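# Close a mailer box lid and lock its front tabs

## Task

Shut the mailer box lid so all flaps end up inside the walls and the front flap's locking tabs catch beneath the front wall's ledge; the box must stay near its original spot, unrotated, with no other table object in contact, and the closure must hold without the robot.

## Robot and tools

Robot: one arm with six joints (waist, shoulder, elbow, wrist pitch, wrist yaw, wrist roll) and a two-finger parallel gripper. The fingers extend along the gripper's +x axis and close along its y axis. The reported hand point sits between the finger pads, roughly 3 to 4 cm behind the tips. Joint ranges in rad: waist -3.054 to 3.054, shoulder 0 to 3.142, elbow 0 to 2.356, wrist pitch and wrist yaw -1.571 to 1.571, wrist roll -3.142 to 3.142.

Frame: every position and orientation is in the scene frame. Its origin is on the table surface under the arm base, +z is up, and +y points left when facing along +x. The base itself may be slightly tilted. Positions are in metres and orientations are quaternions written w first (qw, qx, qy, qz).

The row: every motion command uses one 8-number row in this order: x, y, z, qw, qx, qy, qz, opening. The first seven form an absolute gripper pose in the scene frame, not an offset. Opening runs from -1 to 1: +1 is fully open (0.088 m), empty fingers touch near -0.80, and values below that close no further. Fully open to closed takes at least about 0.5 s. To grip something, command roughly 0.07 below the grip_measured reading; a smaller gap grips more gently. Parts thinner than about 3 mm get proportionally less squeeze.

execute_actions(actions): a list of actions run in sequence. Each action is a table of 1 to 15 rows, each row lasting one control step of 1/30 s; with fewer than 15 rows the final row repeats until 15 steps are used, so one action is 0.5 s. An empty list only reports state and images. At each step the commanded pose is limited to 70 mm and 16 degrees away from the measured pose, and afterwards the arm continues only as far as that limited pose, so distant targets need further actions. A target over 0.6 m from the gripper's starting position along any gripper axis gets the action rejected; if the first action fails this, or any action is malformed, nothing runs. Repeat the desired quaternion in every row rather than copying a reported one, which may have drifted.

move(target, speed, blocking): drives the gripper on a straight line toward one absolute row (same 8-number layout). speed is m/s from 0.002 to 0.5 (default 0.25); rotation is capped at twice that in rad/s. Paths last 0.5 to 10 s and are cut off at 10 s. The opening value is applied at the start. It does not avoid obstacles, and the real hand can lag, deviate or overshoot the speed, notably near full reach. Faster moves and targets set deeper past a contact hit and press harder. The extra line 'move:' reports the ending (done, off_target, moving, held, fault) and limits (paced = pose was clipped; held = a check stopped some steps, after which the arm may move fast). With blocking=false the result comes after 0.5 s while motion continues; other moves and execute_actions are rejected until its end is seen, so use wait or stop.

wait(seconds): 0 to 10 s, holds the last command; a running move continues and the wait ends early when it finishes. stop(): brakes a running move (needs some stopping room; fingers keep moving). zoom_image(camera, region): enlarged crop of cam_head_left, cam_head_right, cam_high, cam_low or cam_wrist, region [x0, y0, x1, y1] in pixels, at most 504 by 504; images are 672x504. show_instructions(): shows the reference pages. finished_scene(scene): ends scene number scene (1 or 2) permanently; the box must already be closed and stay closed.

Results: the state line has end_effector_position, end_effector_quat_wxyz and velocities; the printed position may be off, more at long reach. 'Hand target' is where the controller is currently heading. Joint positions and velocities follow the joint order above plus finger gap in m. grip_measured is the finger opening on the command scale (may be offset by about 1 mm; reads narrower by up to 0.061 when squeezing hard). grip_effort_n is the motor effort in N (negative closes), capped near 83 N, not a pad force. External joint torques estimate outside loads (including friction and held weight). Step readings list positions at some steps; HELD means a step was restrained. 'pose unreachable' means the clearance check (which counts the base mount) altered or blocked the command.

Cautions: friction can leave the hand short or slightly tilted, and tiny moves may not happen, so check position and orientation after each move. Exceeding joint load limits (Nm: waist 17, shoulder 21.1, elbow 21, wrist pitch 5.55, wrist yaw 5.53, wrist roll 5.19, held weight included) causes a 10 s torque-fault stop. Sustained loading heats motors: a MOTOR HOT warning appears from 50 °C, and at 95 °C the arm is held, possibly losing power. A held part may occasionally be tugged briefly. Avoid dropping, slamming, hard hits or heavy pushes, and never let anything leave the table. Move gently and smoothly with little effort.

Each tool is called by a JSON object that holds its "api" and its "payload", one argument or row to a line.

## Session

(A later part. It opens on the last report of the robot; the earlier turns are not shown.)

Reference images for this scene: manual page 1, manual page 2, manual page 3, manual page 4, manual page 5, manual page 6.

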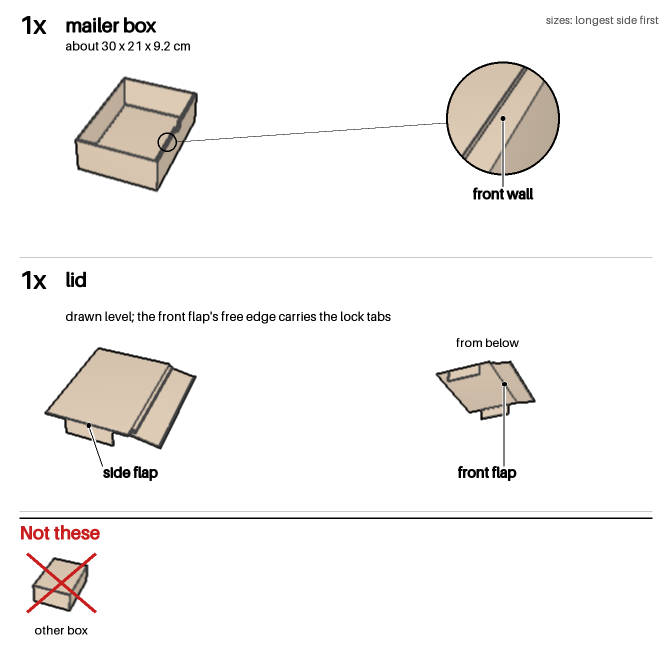

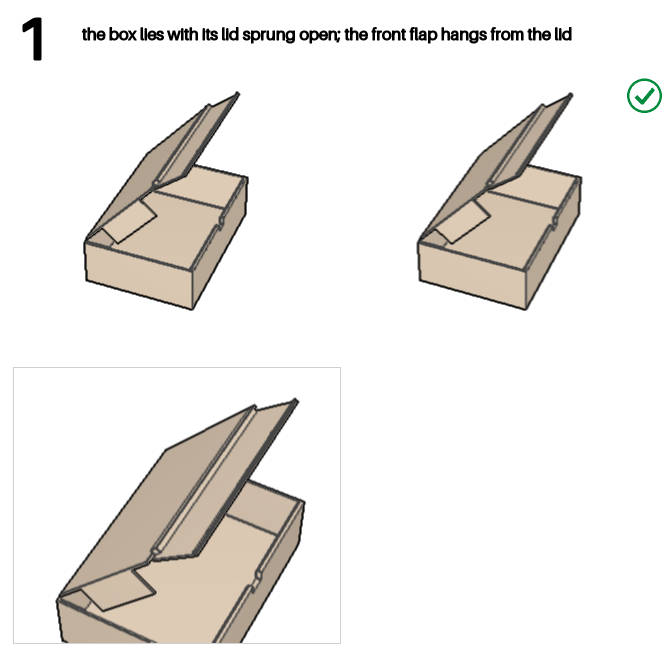

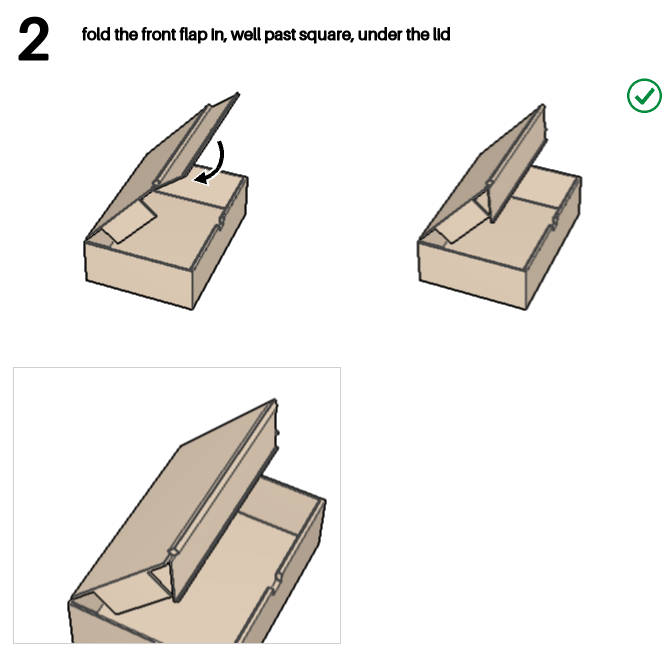

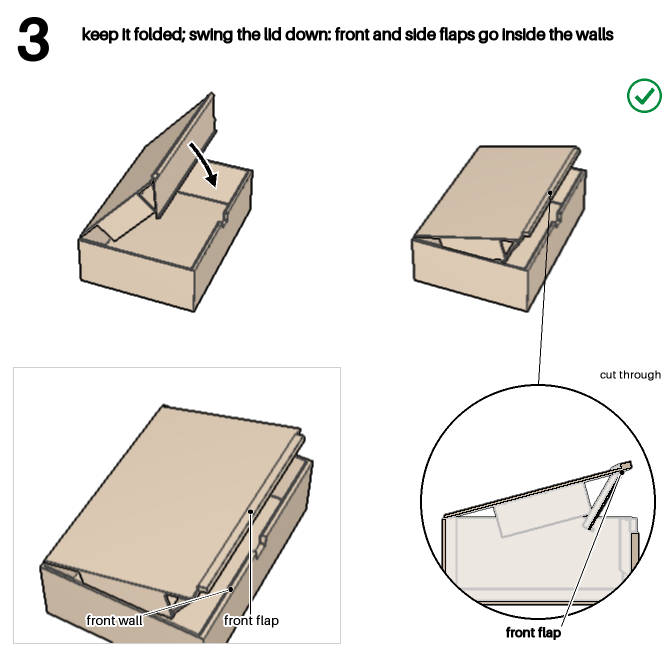

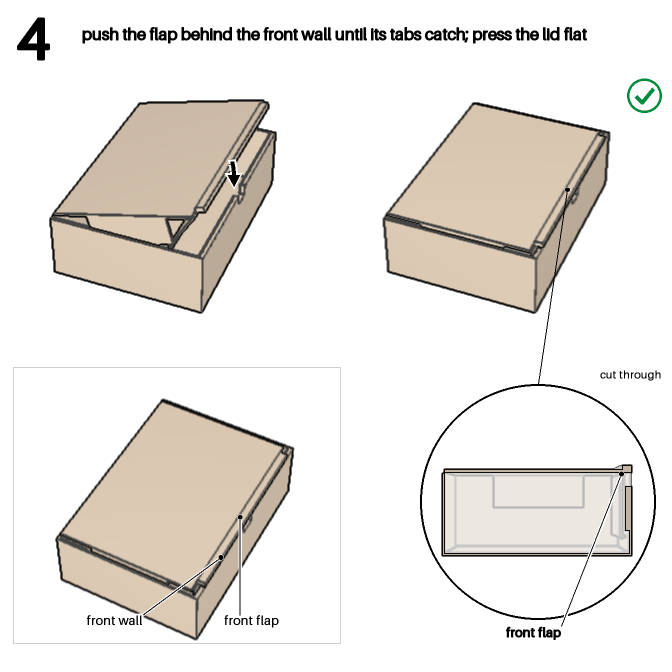

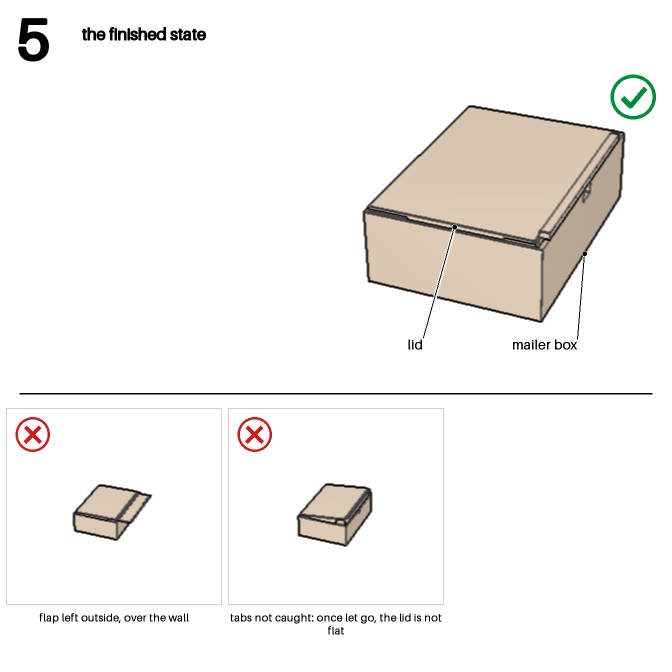

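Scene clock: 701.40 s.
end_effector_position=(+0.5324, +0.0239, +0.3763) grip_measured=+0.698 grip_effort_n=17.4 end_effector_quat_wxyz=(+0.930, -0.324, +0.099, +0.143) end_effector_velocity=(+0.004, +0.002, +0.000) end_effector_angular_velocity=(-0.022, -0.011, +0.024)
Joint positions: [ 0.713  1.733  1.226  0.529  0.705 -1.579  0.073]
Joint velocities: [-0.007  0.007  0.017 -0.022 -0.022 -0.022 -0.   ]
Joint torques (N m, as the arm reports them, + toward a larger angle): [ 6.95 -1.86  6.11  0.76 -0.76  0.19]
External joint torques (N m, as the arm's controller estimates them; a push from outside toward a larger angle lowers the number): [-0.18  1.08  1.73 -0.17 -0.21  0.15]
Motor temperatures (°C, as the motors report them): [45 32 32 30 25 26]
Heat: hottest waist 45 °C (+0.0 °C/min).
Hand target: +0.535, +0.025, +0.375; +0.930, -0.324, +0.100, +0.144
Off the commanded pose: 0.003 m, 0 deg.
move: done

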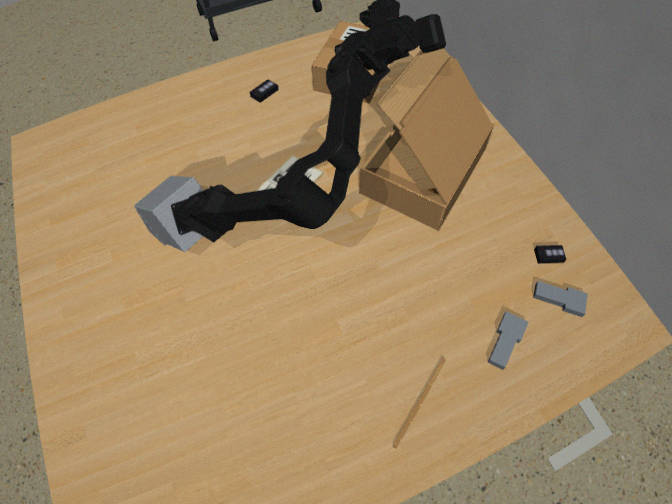

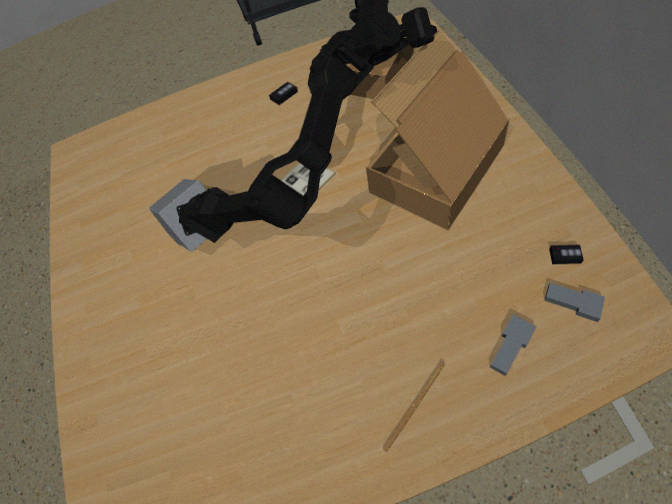

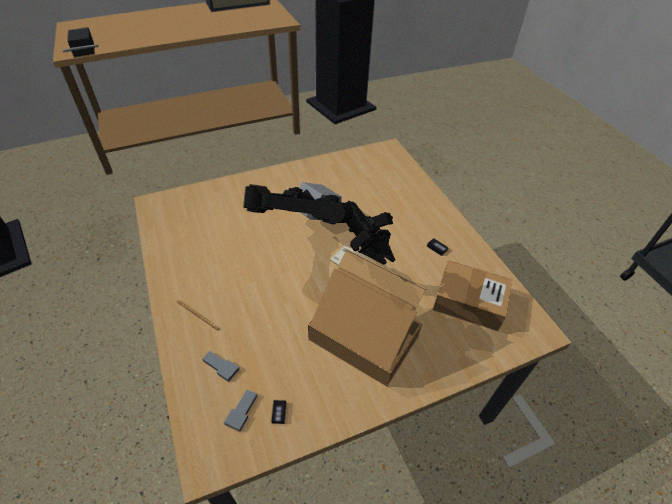

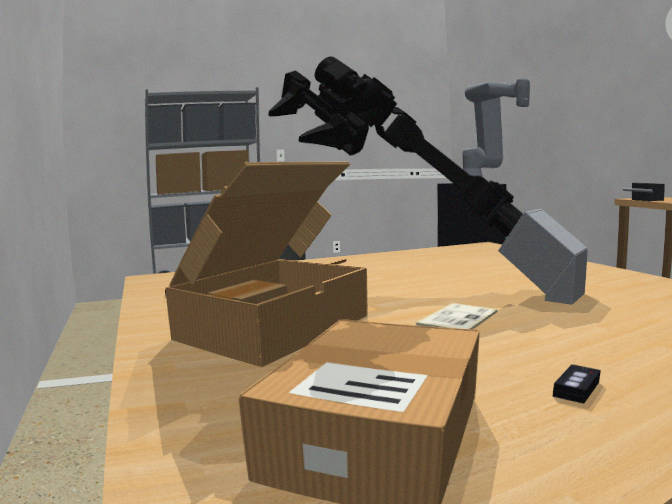

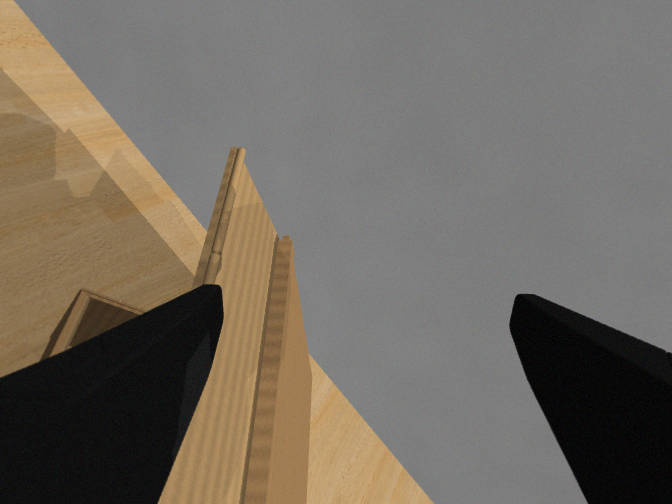

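Replay with offset (−.023,+.022), going further.

{"api": "move", "payload": {
  "target": [0.543,0.006,0.34,0.93,-0.324,0.1,0.144,0.7],
  "speed": 0.04
}}

{"api": "move", "payload": {
  "target": [0.575,-0.068,0.345,0.93,-0.324,0.1,0.144,0.7],
  "speed": 0.04
}}

{"api": "move", "payload": {
  "target": [0.597,-0.118,0.345,0.93,-0.324,0.1,0.144,0.7],
  "speed": 0.04
}}

Scene clock: 706.97 s.
end_effector_position=(+0.5434, +0.0083, +0.3436) grip_measured=+0.698 grip_effort_n=17.9 end_effector_quat_wxyz=(+0.930, -0.325, +0.097, +0.145) end_effector_velocity=(-0.000, +0.004, -0.003) end_effector_angular_velocity=(-0.030, -0.003, +0.040)
Joint positions: [ 0.612  1.706  1.183  0.54   0.599 -1.576  0.073]
Joint velocities: [-0.007 -0.002  0.002 -0.037 -0.022 -0.022 -0.   ]
Joint torques (N m, as the arm reports them, + toward a larger angle): [ 6.9  -3.6   4.14  1.2  -0.7   0.2 ]
External joint torques (N m, as the arm's controller estimates them; a push from outside toward a larger angle lowers the number): [-0.27 -0.23 -0.2   0.23 -0.14  0.15]
Motor temperatures (°C, as the motors report them): [45 32 32 30 25 26]
Heat: hottest waist 45 °C (-1.0 °C/min).
Hand target: +0.543, +0.006, +0.340; +0.930, -0.324, +0.100, +0.144
Off the commanded pose: 0.004 m, 0 deg.
move: done

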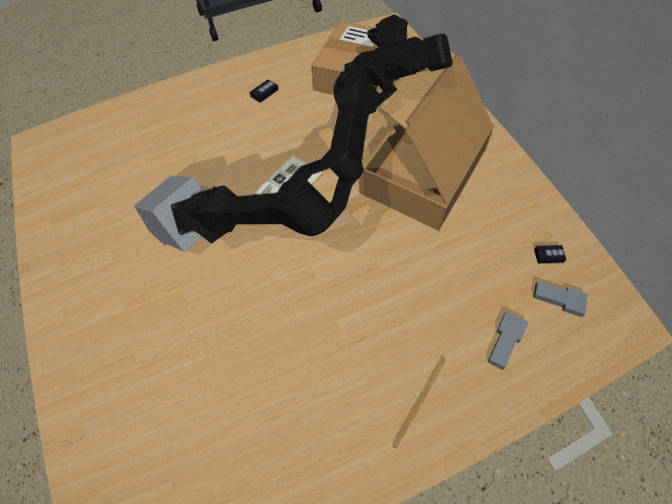

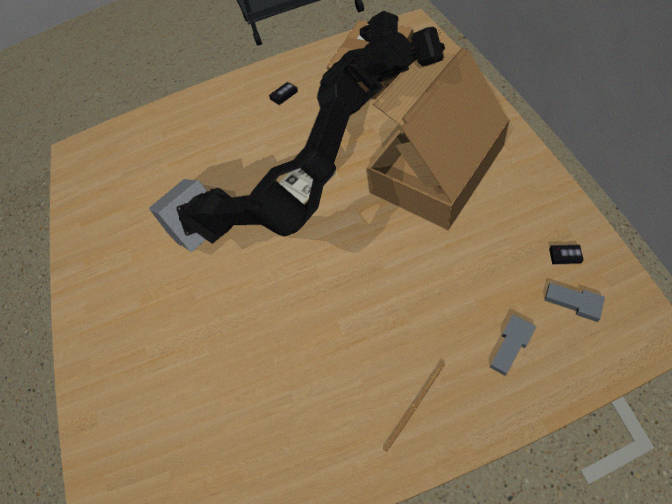

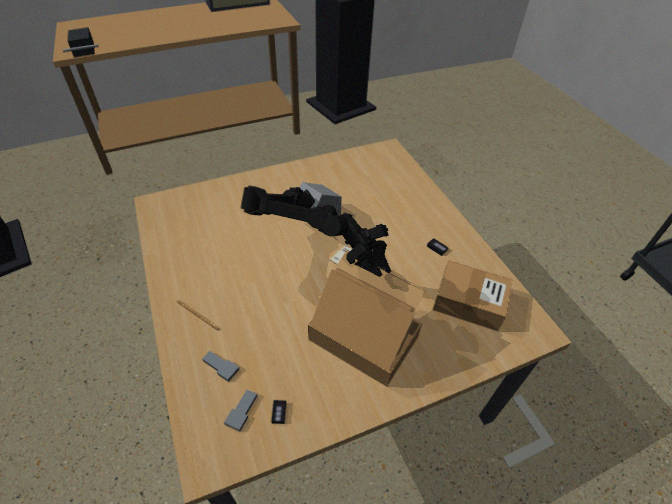

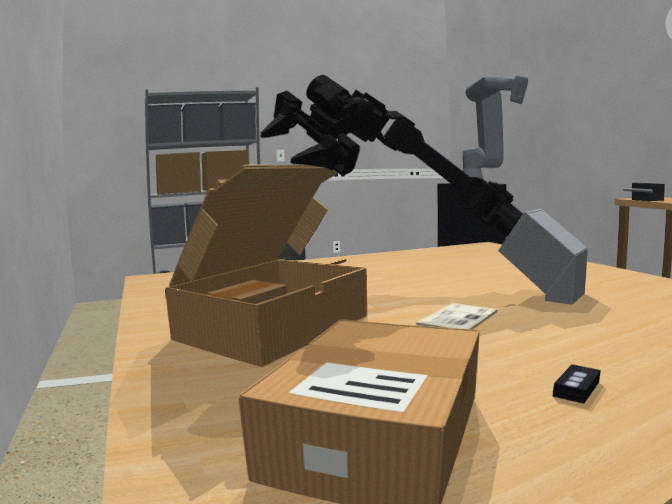

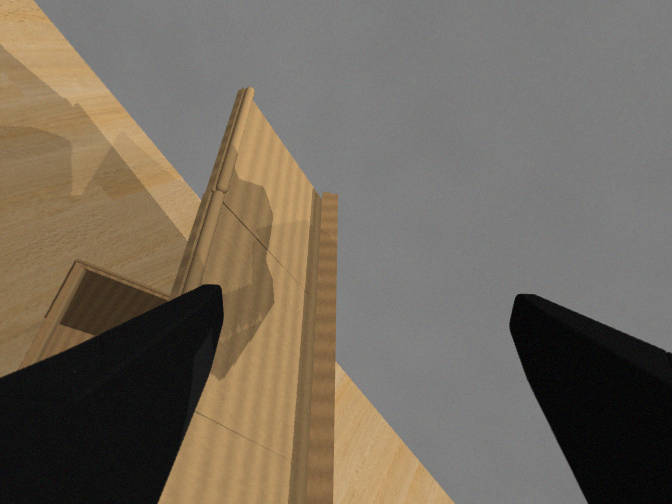

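Scene clock: 709.40 s.
end_effector_position=(+0.5733, -0.0615, +0.3457) grip_measured=+0.698 grip_effort_n=17.9 end_effector_quat_wxyz=(+0.929, -0.326, +0.097, +0.149) end_effector_velocity=(-0.002, +0.003, -0.003) end_effector_angular_velocity=(-0.027, +0.002, +0.027)
Joint positions: [ 0.498  1.628  1.359  0.277  0.484 -1.573  0.073]
Joint velocities: [-0.002 -0.002 -0.002 -0.022 -0.007 -0.022 -0.   ]
Joint torques (N m, as the arm reports them, + toward a larger angle): [ 6.49 -3.7   6.07  0.85 -0.61  0.17]
External joint torques (N m, as the arm's controller estimates them; a push from outside toward a larger angle lowers the number): [-0.48 -0.05  1.83 -0.16 -0.06  0.12]
Motor temperatures (°C, as the motors report them): [45 32 32 30 25 26]
Heat: hottest waist 45 °C (-1.0 °C/min).
Hand target: +0.575, -0.068, +0.345; +0.930, -0.324, +0.100, +0.144
Off the commanded pose: 0.007 m, 1 deg.
move: done

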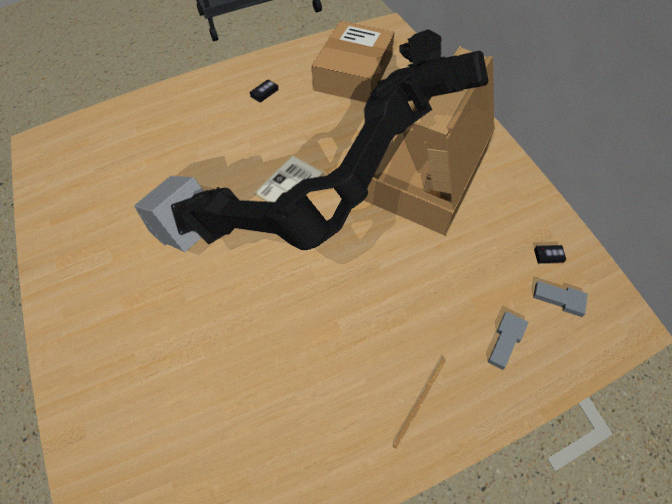

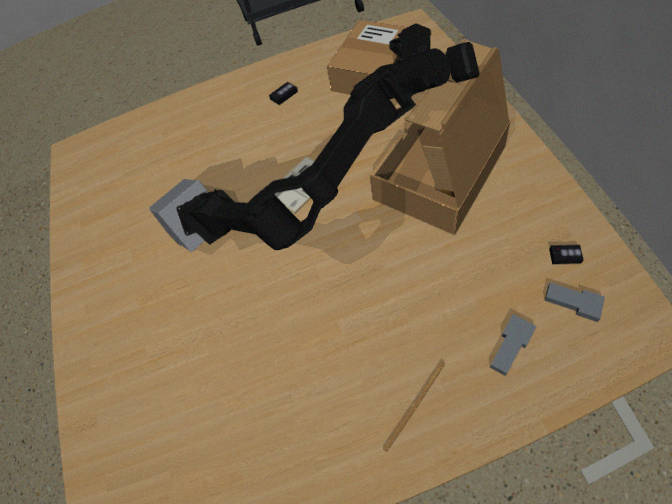

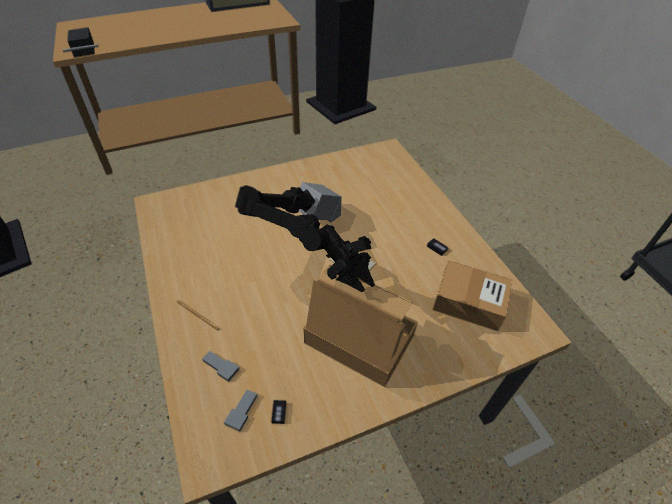

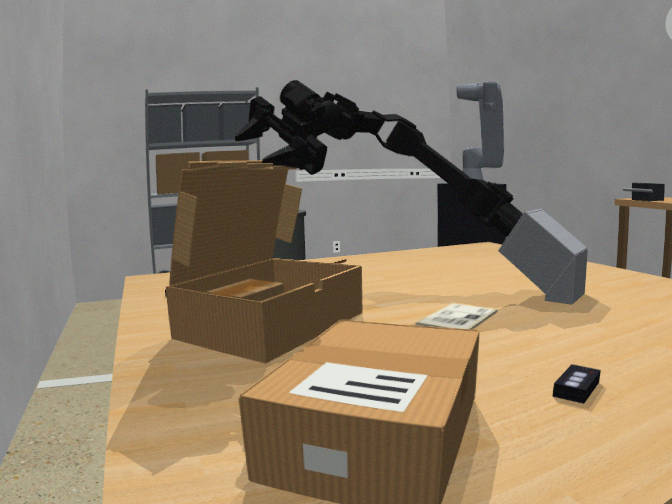

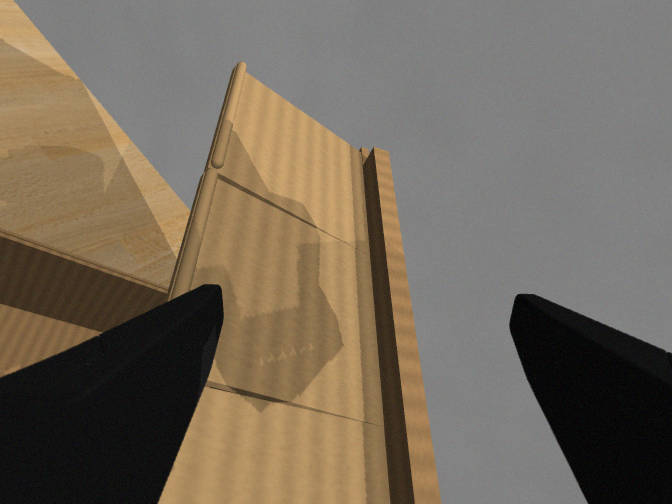

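Scene clock: 711.30 s.
end_effector_position=(+0.5957, -0.1115, +0.3464) grip_measured=+0.698 grip_effort_n=17.4 end_effector_quat_wxyz=(+0.929, -0.325, +0.097, +0.149) end_effector_velocity=(-0.000, -0.005, -0.000) end_effector_angular_velocity=(-0.006, -0.003, +0.000)
Joint positions: [ 0.41   1.625  1.535  0.098  0.394 -1.572  0.073]
Joint velocities: [-0.007 -0.007  0.002 -0.007 -0.007 -0.007 -0.   ]
Joint torques (N m, as the arm reports them, + toward a larger angle): [ 6.34 -3.82  5.9   0.86 -0.62  0.16]
External joint torques (N m, as the arm's controller estimates them; a push from outside toward a larger angle lowers the number): [-0.54  0.46  1.63 -0.21 -0.07  0.12]
Motor temperatures (°C, as the motors report them): [45 32 32 30 25 26]
Heat: hottest waist 45 °C (-1.0 °C/min).
Hand target: +0.597, -0.118, +0.345; +0.930, -0.324, +0.100, +0.144
Off the commanded pose: 0.007 m, 1 deg.
move: done

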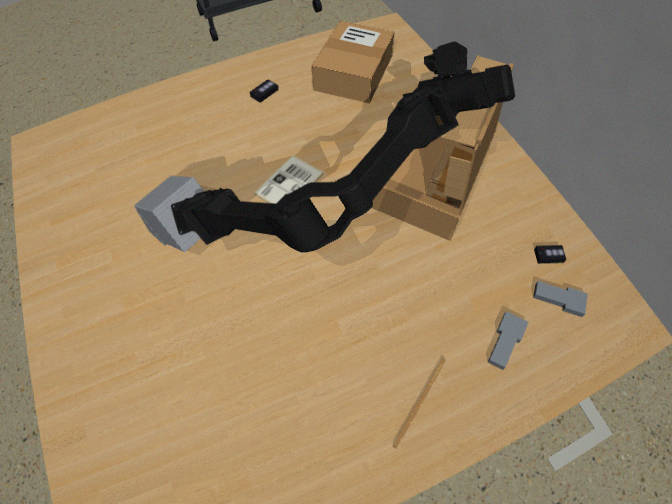

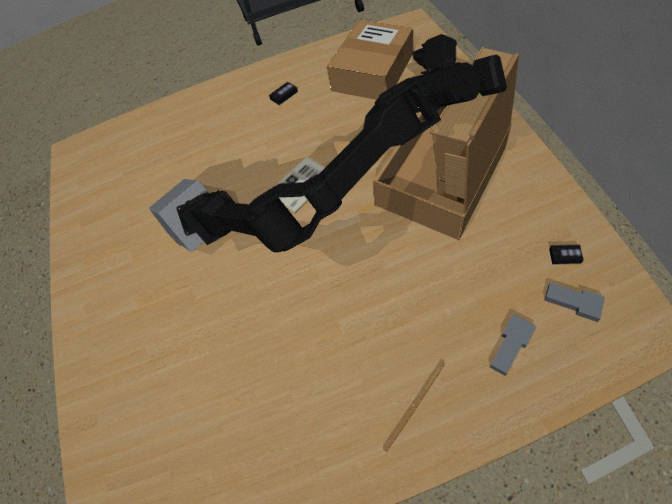

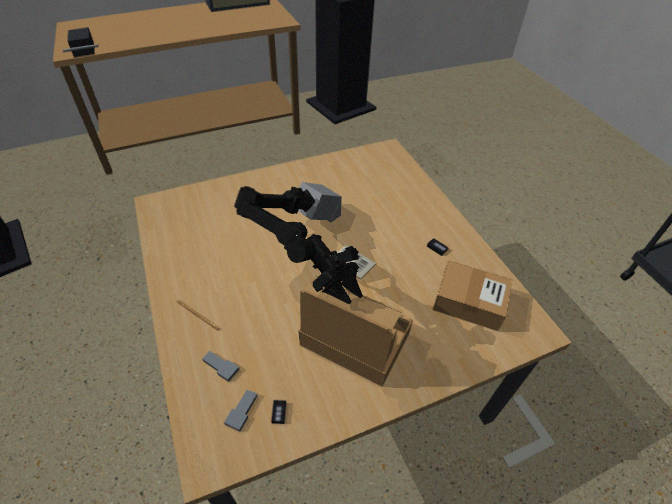

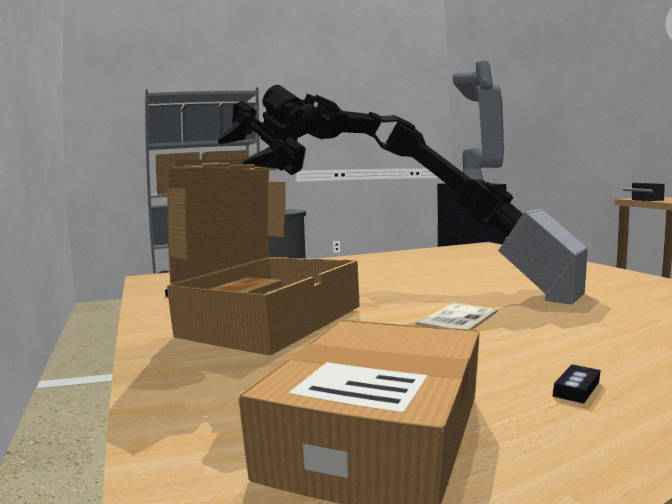

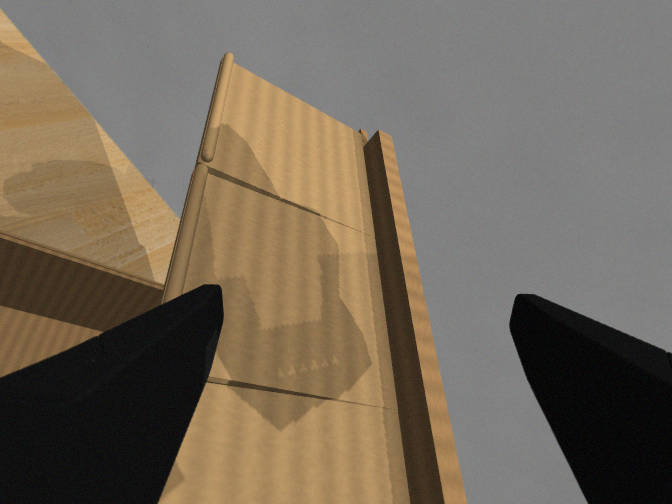

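Lid vertical. Continue −n then down quicker.

{"api": "move", "payload": {
  "target": [0.616,-0.155,0.33,0.938,-0.27,0.16,0.149,0.7],
  "speed": 0.05
}}

{"api": "move", "payload": {
  "target": [0.622,-0.168,0.295,0.94,-0.19,0.235,0.16,0.7],
  "speed": 0.08
}}

Scene clock: 717.60 s.
end_effector_position=(+0.6138, -0.1535, +0.3366) grip_measured=+0.698 grip_effort_n=17.9 end_effector_quat_wxyz=(+0.939, -0.269, +0.150, +0.150) end_effector_velocity=(-0.001, +0.001, -0.004) end_effector_angular_velocity=(-0.012, +0.013, +0.025)
Joint positions: [ 0.342  1.676  1.767 -0.136  0.401 -1.425  0.073]
Joint velocities: [-0.007  0.002  0.012 -0.037 -0.007 -0.007 -0.   ]
Joint torques (N m, as the arm reports them, + toward a larger angle): [ 6.45 -3.22  5.87  0.83 -0.21  0.14]
External joint torques (N m, as the arm's controller estimates them; a push from outside toward a larger angle lowers the number): [-0.57  1.58  1.72 -0.22  0.33  0.1 ]
Motor temperatures (°C, as the motors report them): [45 32 32 30 25 26]
Heat: hottest waist 45 °C (-1.0 °C/min).
Hand target: +0.616, -0.155, +0.330; +0.938, -0.270, +0.160, +0.149
Off the commanded pose: 0.007 m, 1 deg.
move: done

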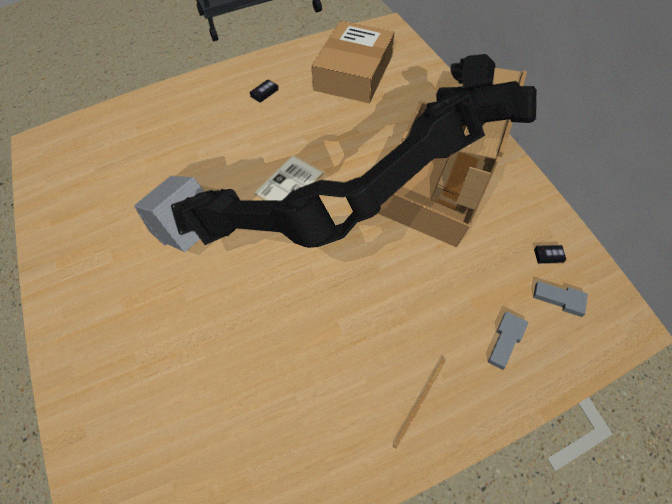

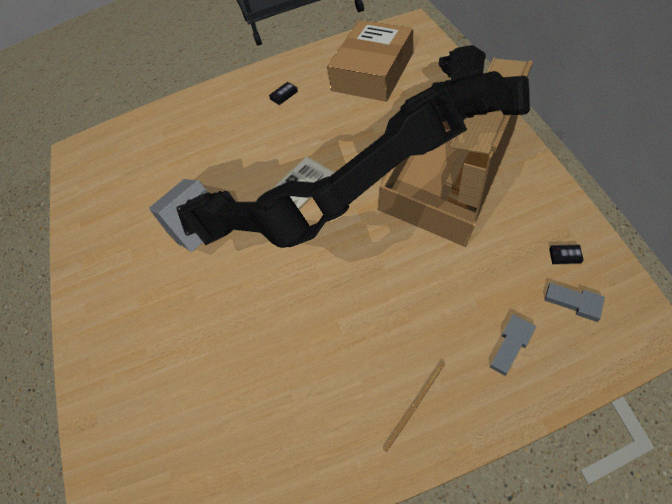

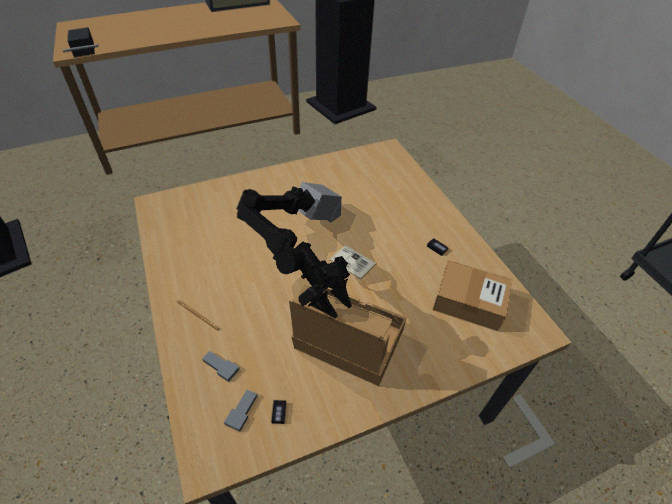

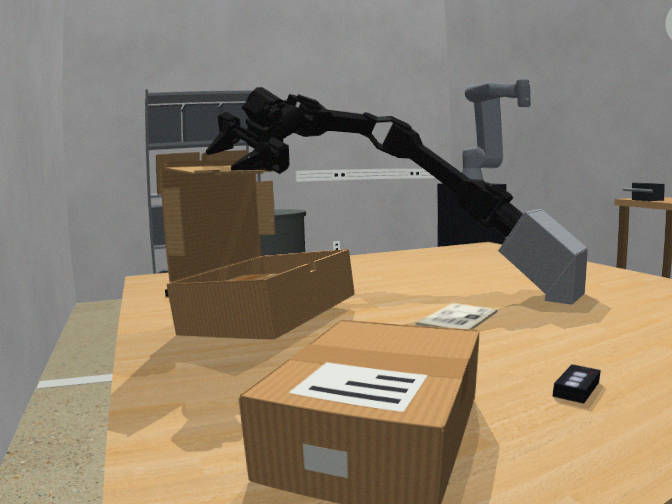

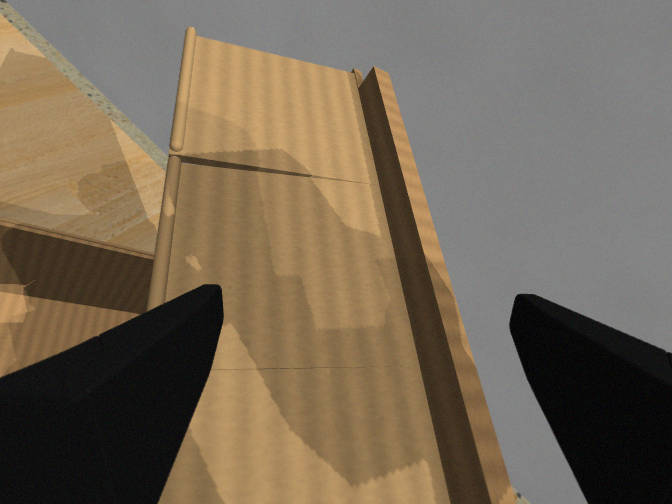

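Scene clock: 719.37 s.
end_effector_position=(+0.6202, -0.1659, +0.3042) grip_measured=+0.698 grip_effort_n=17.4 end_effector_quat_wxyz=(+0.943, -0.189, +0.221, +0.163) end_effector_velocity=(+0.000, -0.002, -0.004) end_effector_angular_velocity=(-0.002, +0.019, -0.002)
Joint positions: [ 0.276  1.741  1.91  -0.33   0.414 -1.214  0.073]
Joint velocities: [-0.007  0.007  0.017 -0.022  0.007  0.007 -0.   ]
Joint torques (N m, as the arm reports them, + toward a larger angle): [ 6.44 -3.65  5.85  0.74 -0.03  0.11]
External joint torques (N m, as the arm's controller estimates them; a push from outside toward a larger angle lowers the number): [-0.75  1.9   1.68 -0.28  0.46  0.09]
Motor temperatures (°C, as the motors report them): [45 32 32 30 25 26]
Heat: hottest waist 45 °C (-1.0 °C/min).
Hand target: +0.622, -0.168, +0.295; +0.940, -0.190, +0.235, +0.160
Off the commanded pose: 0.010 m, 2 deg.
move: off_target

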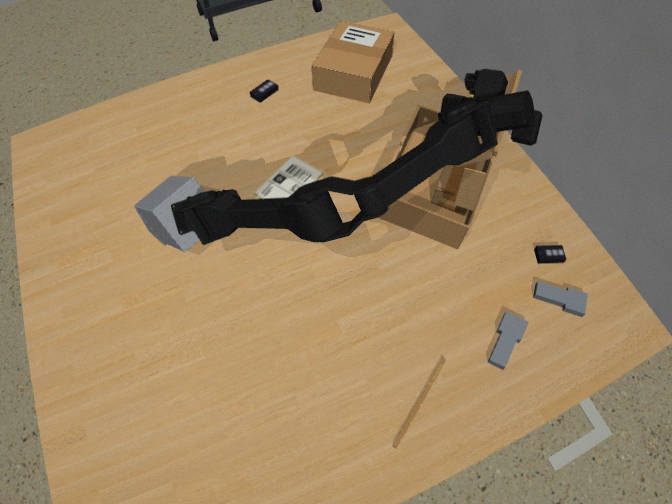

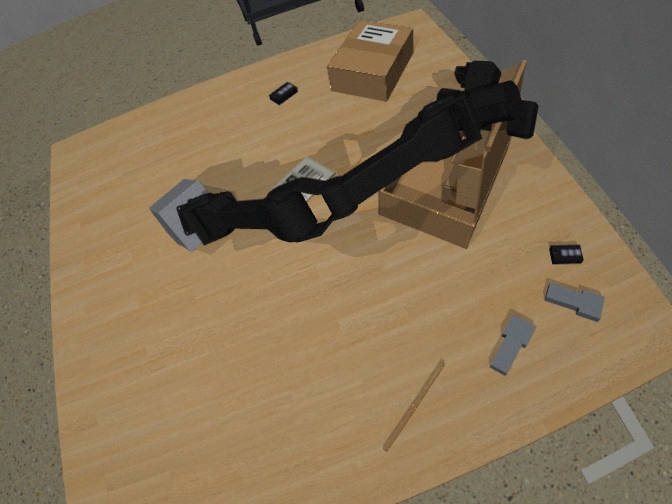

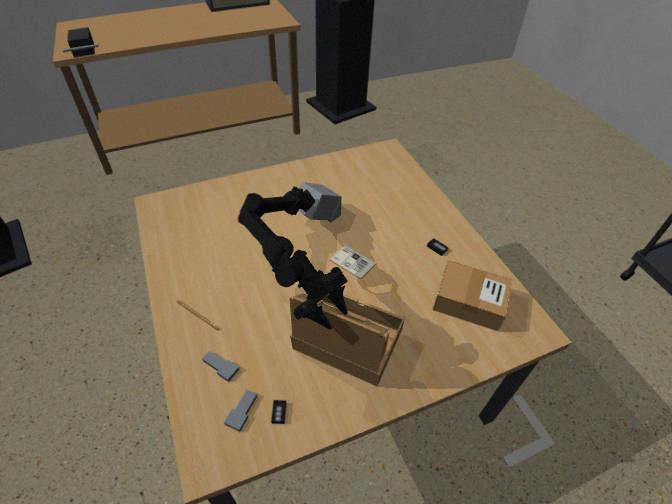

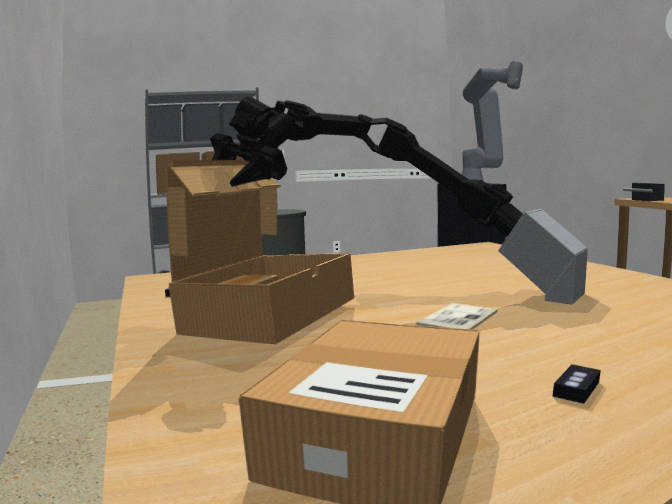

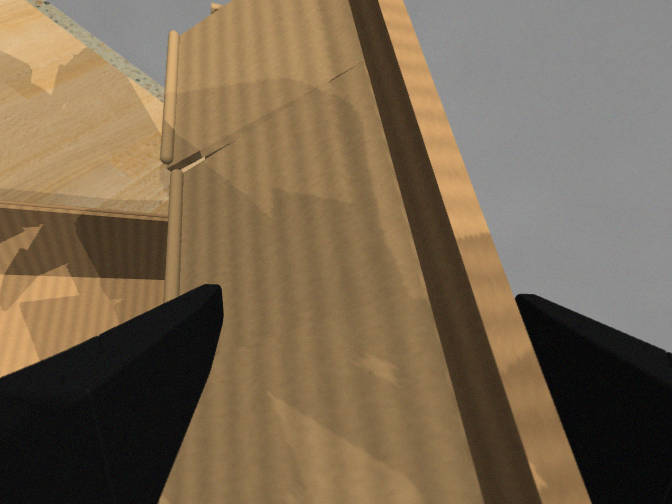

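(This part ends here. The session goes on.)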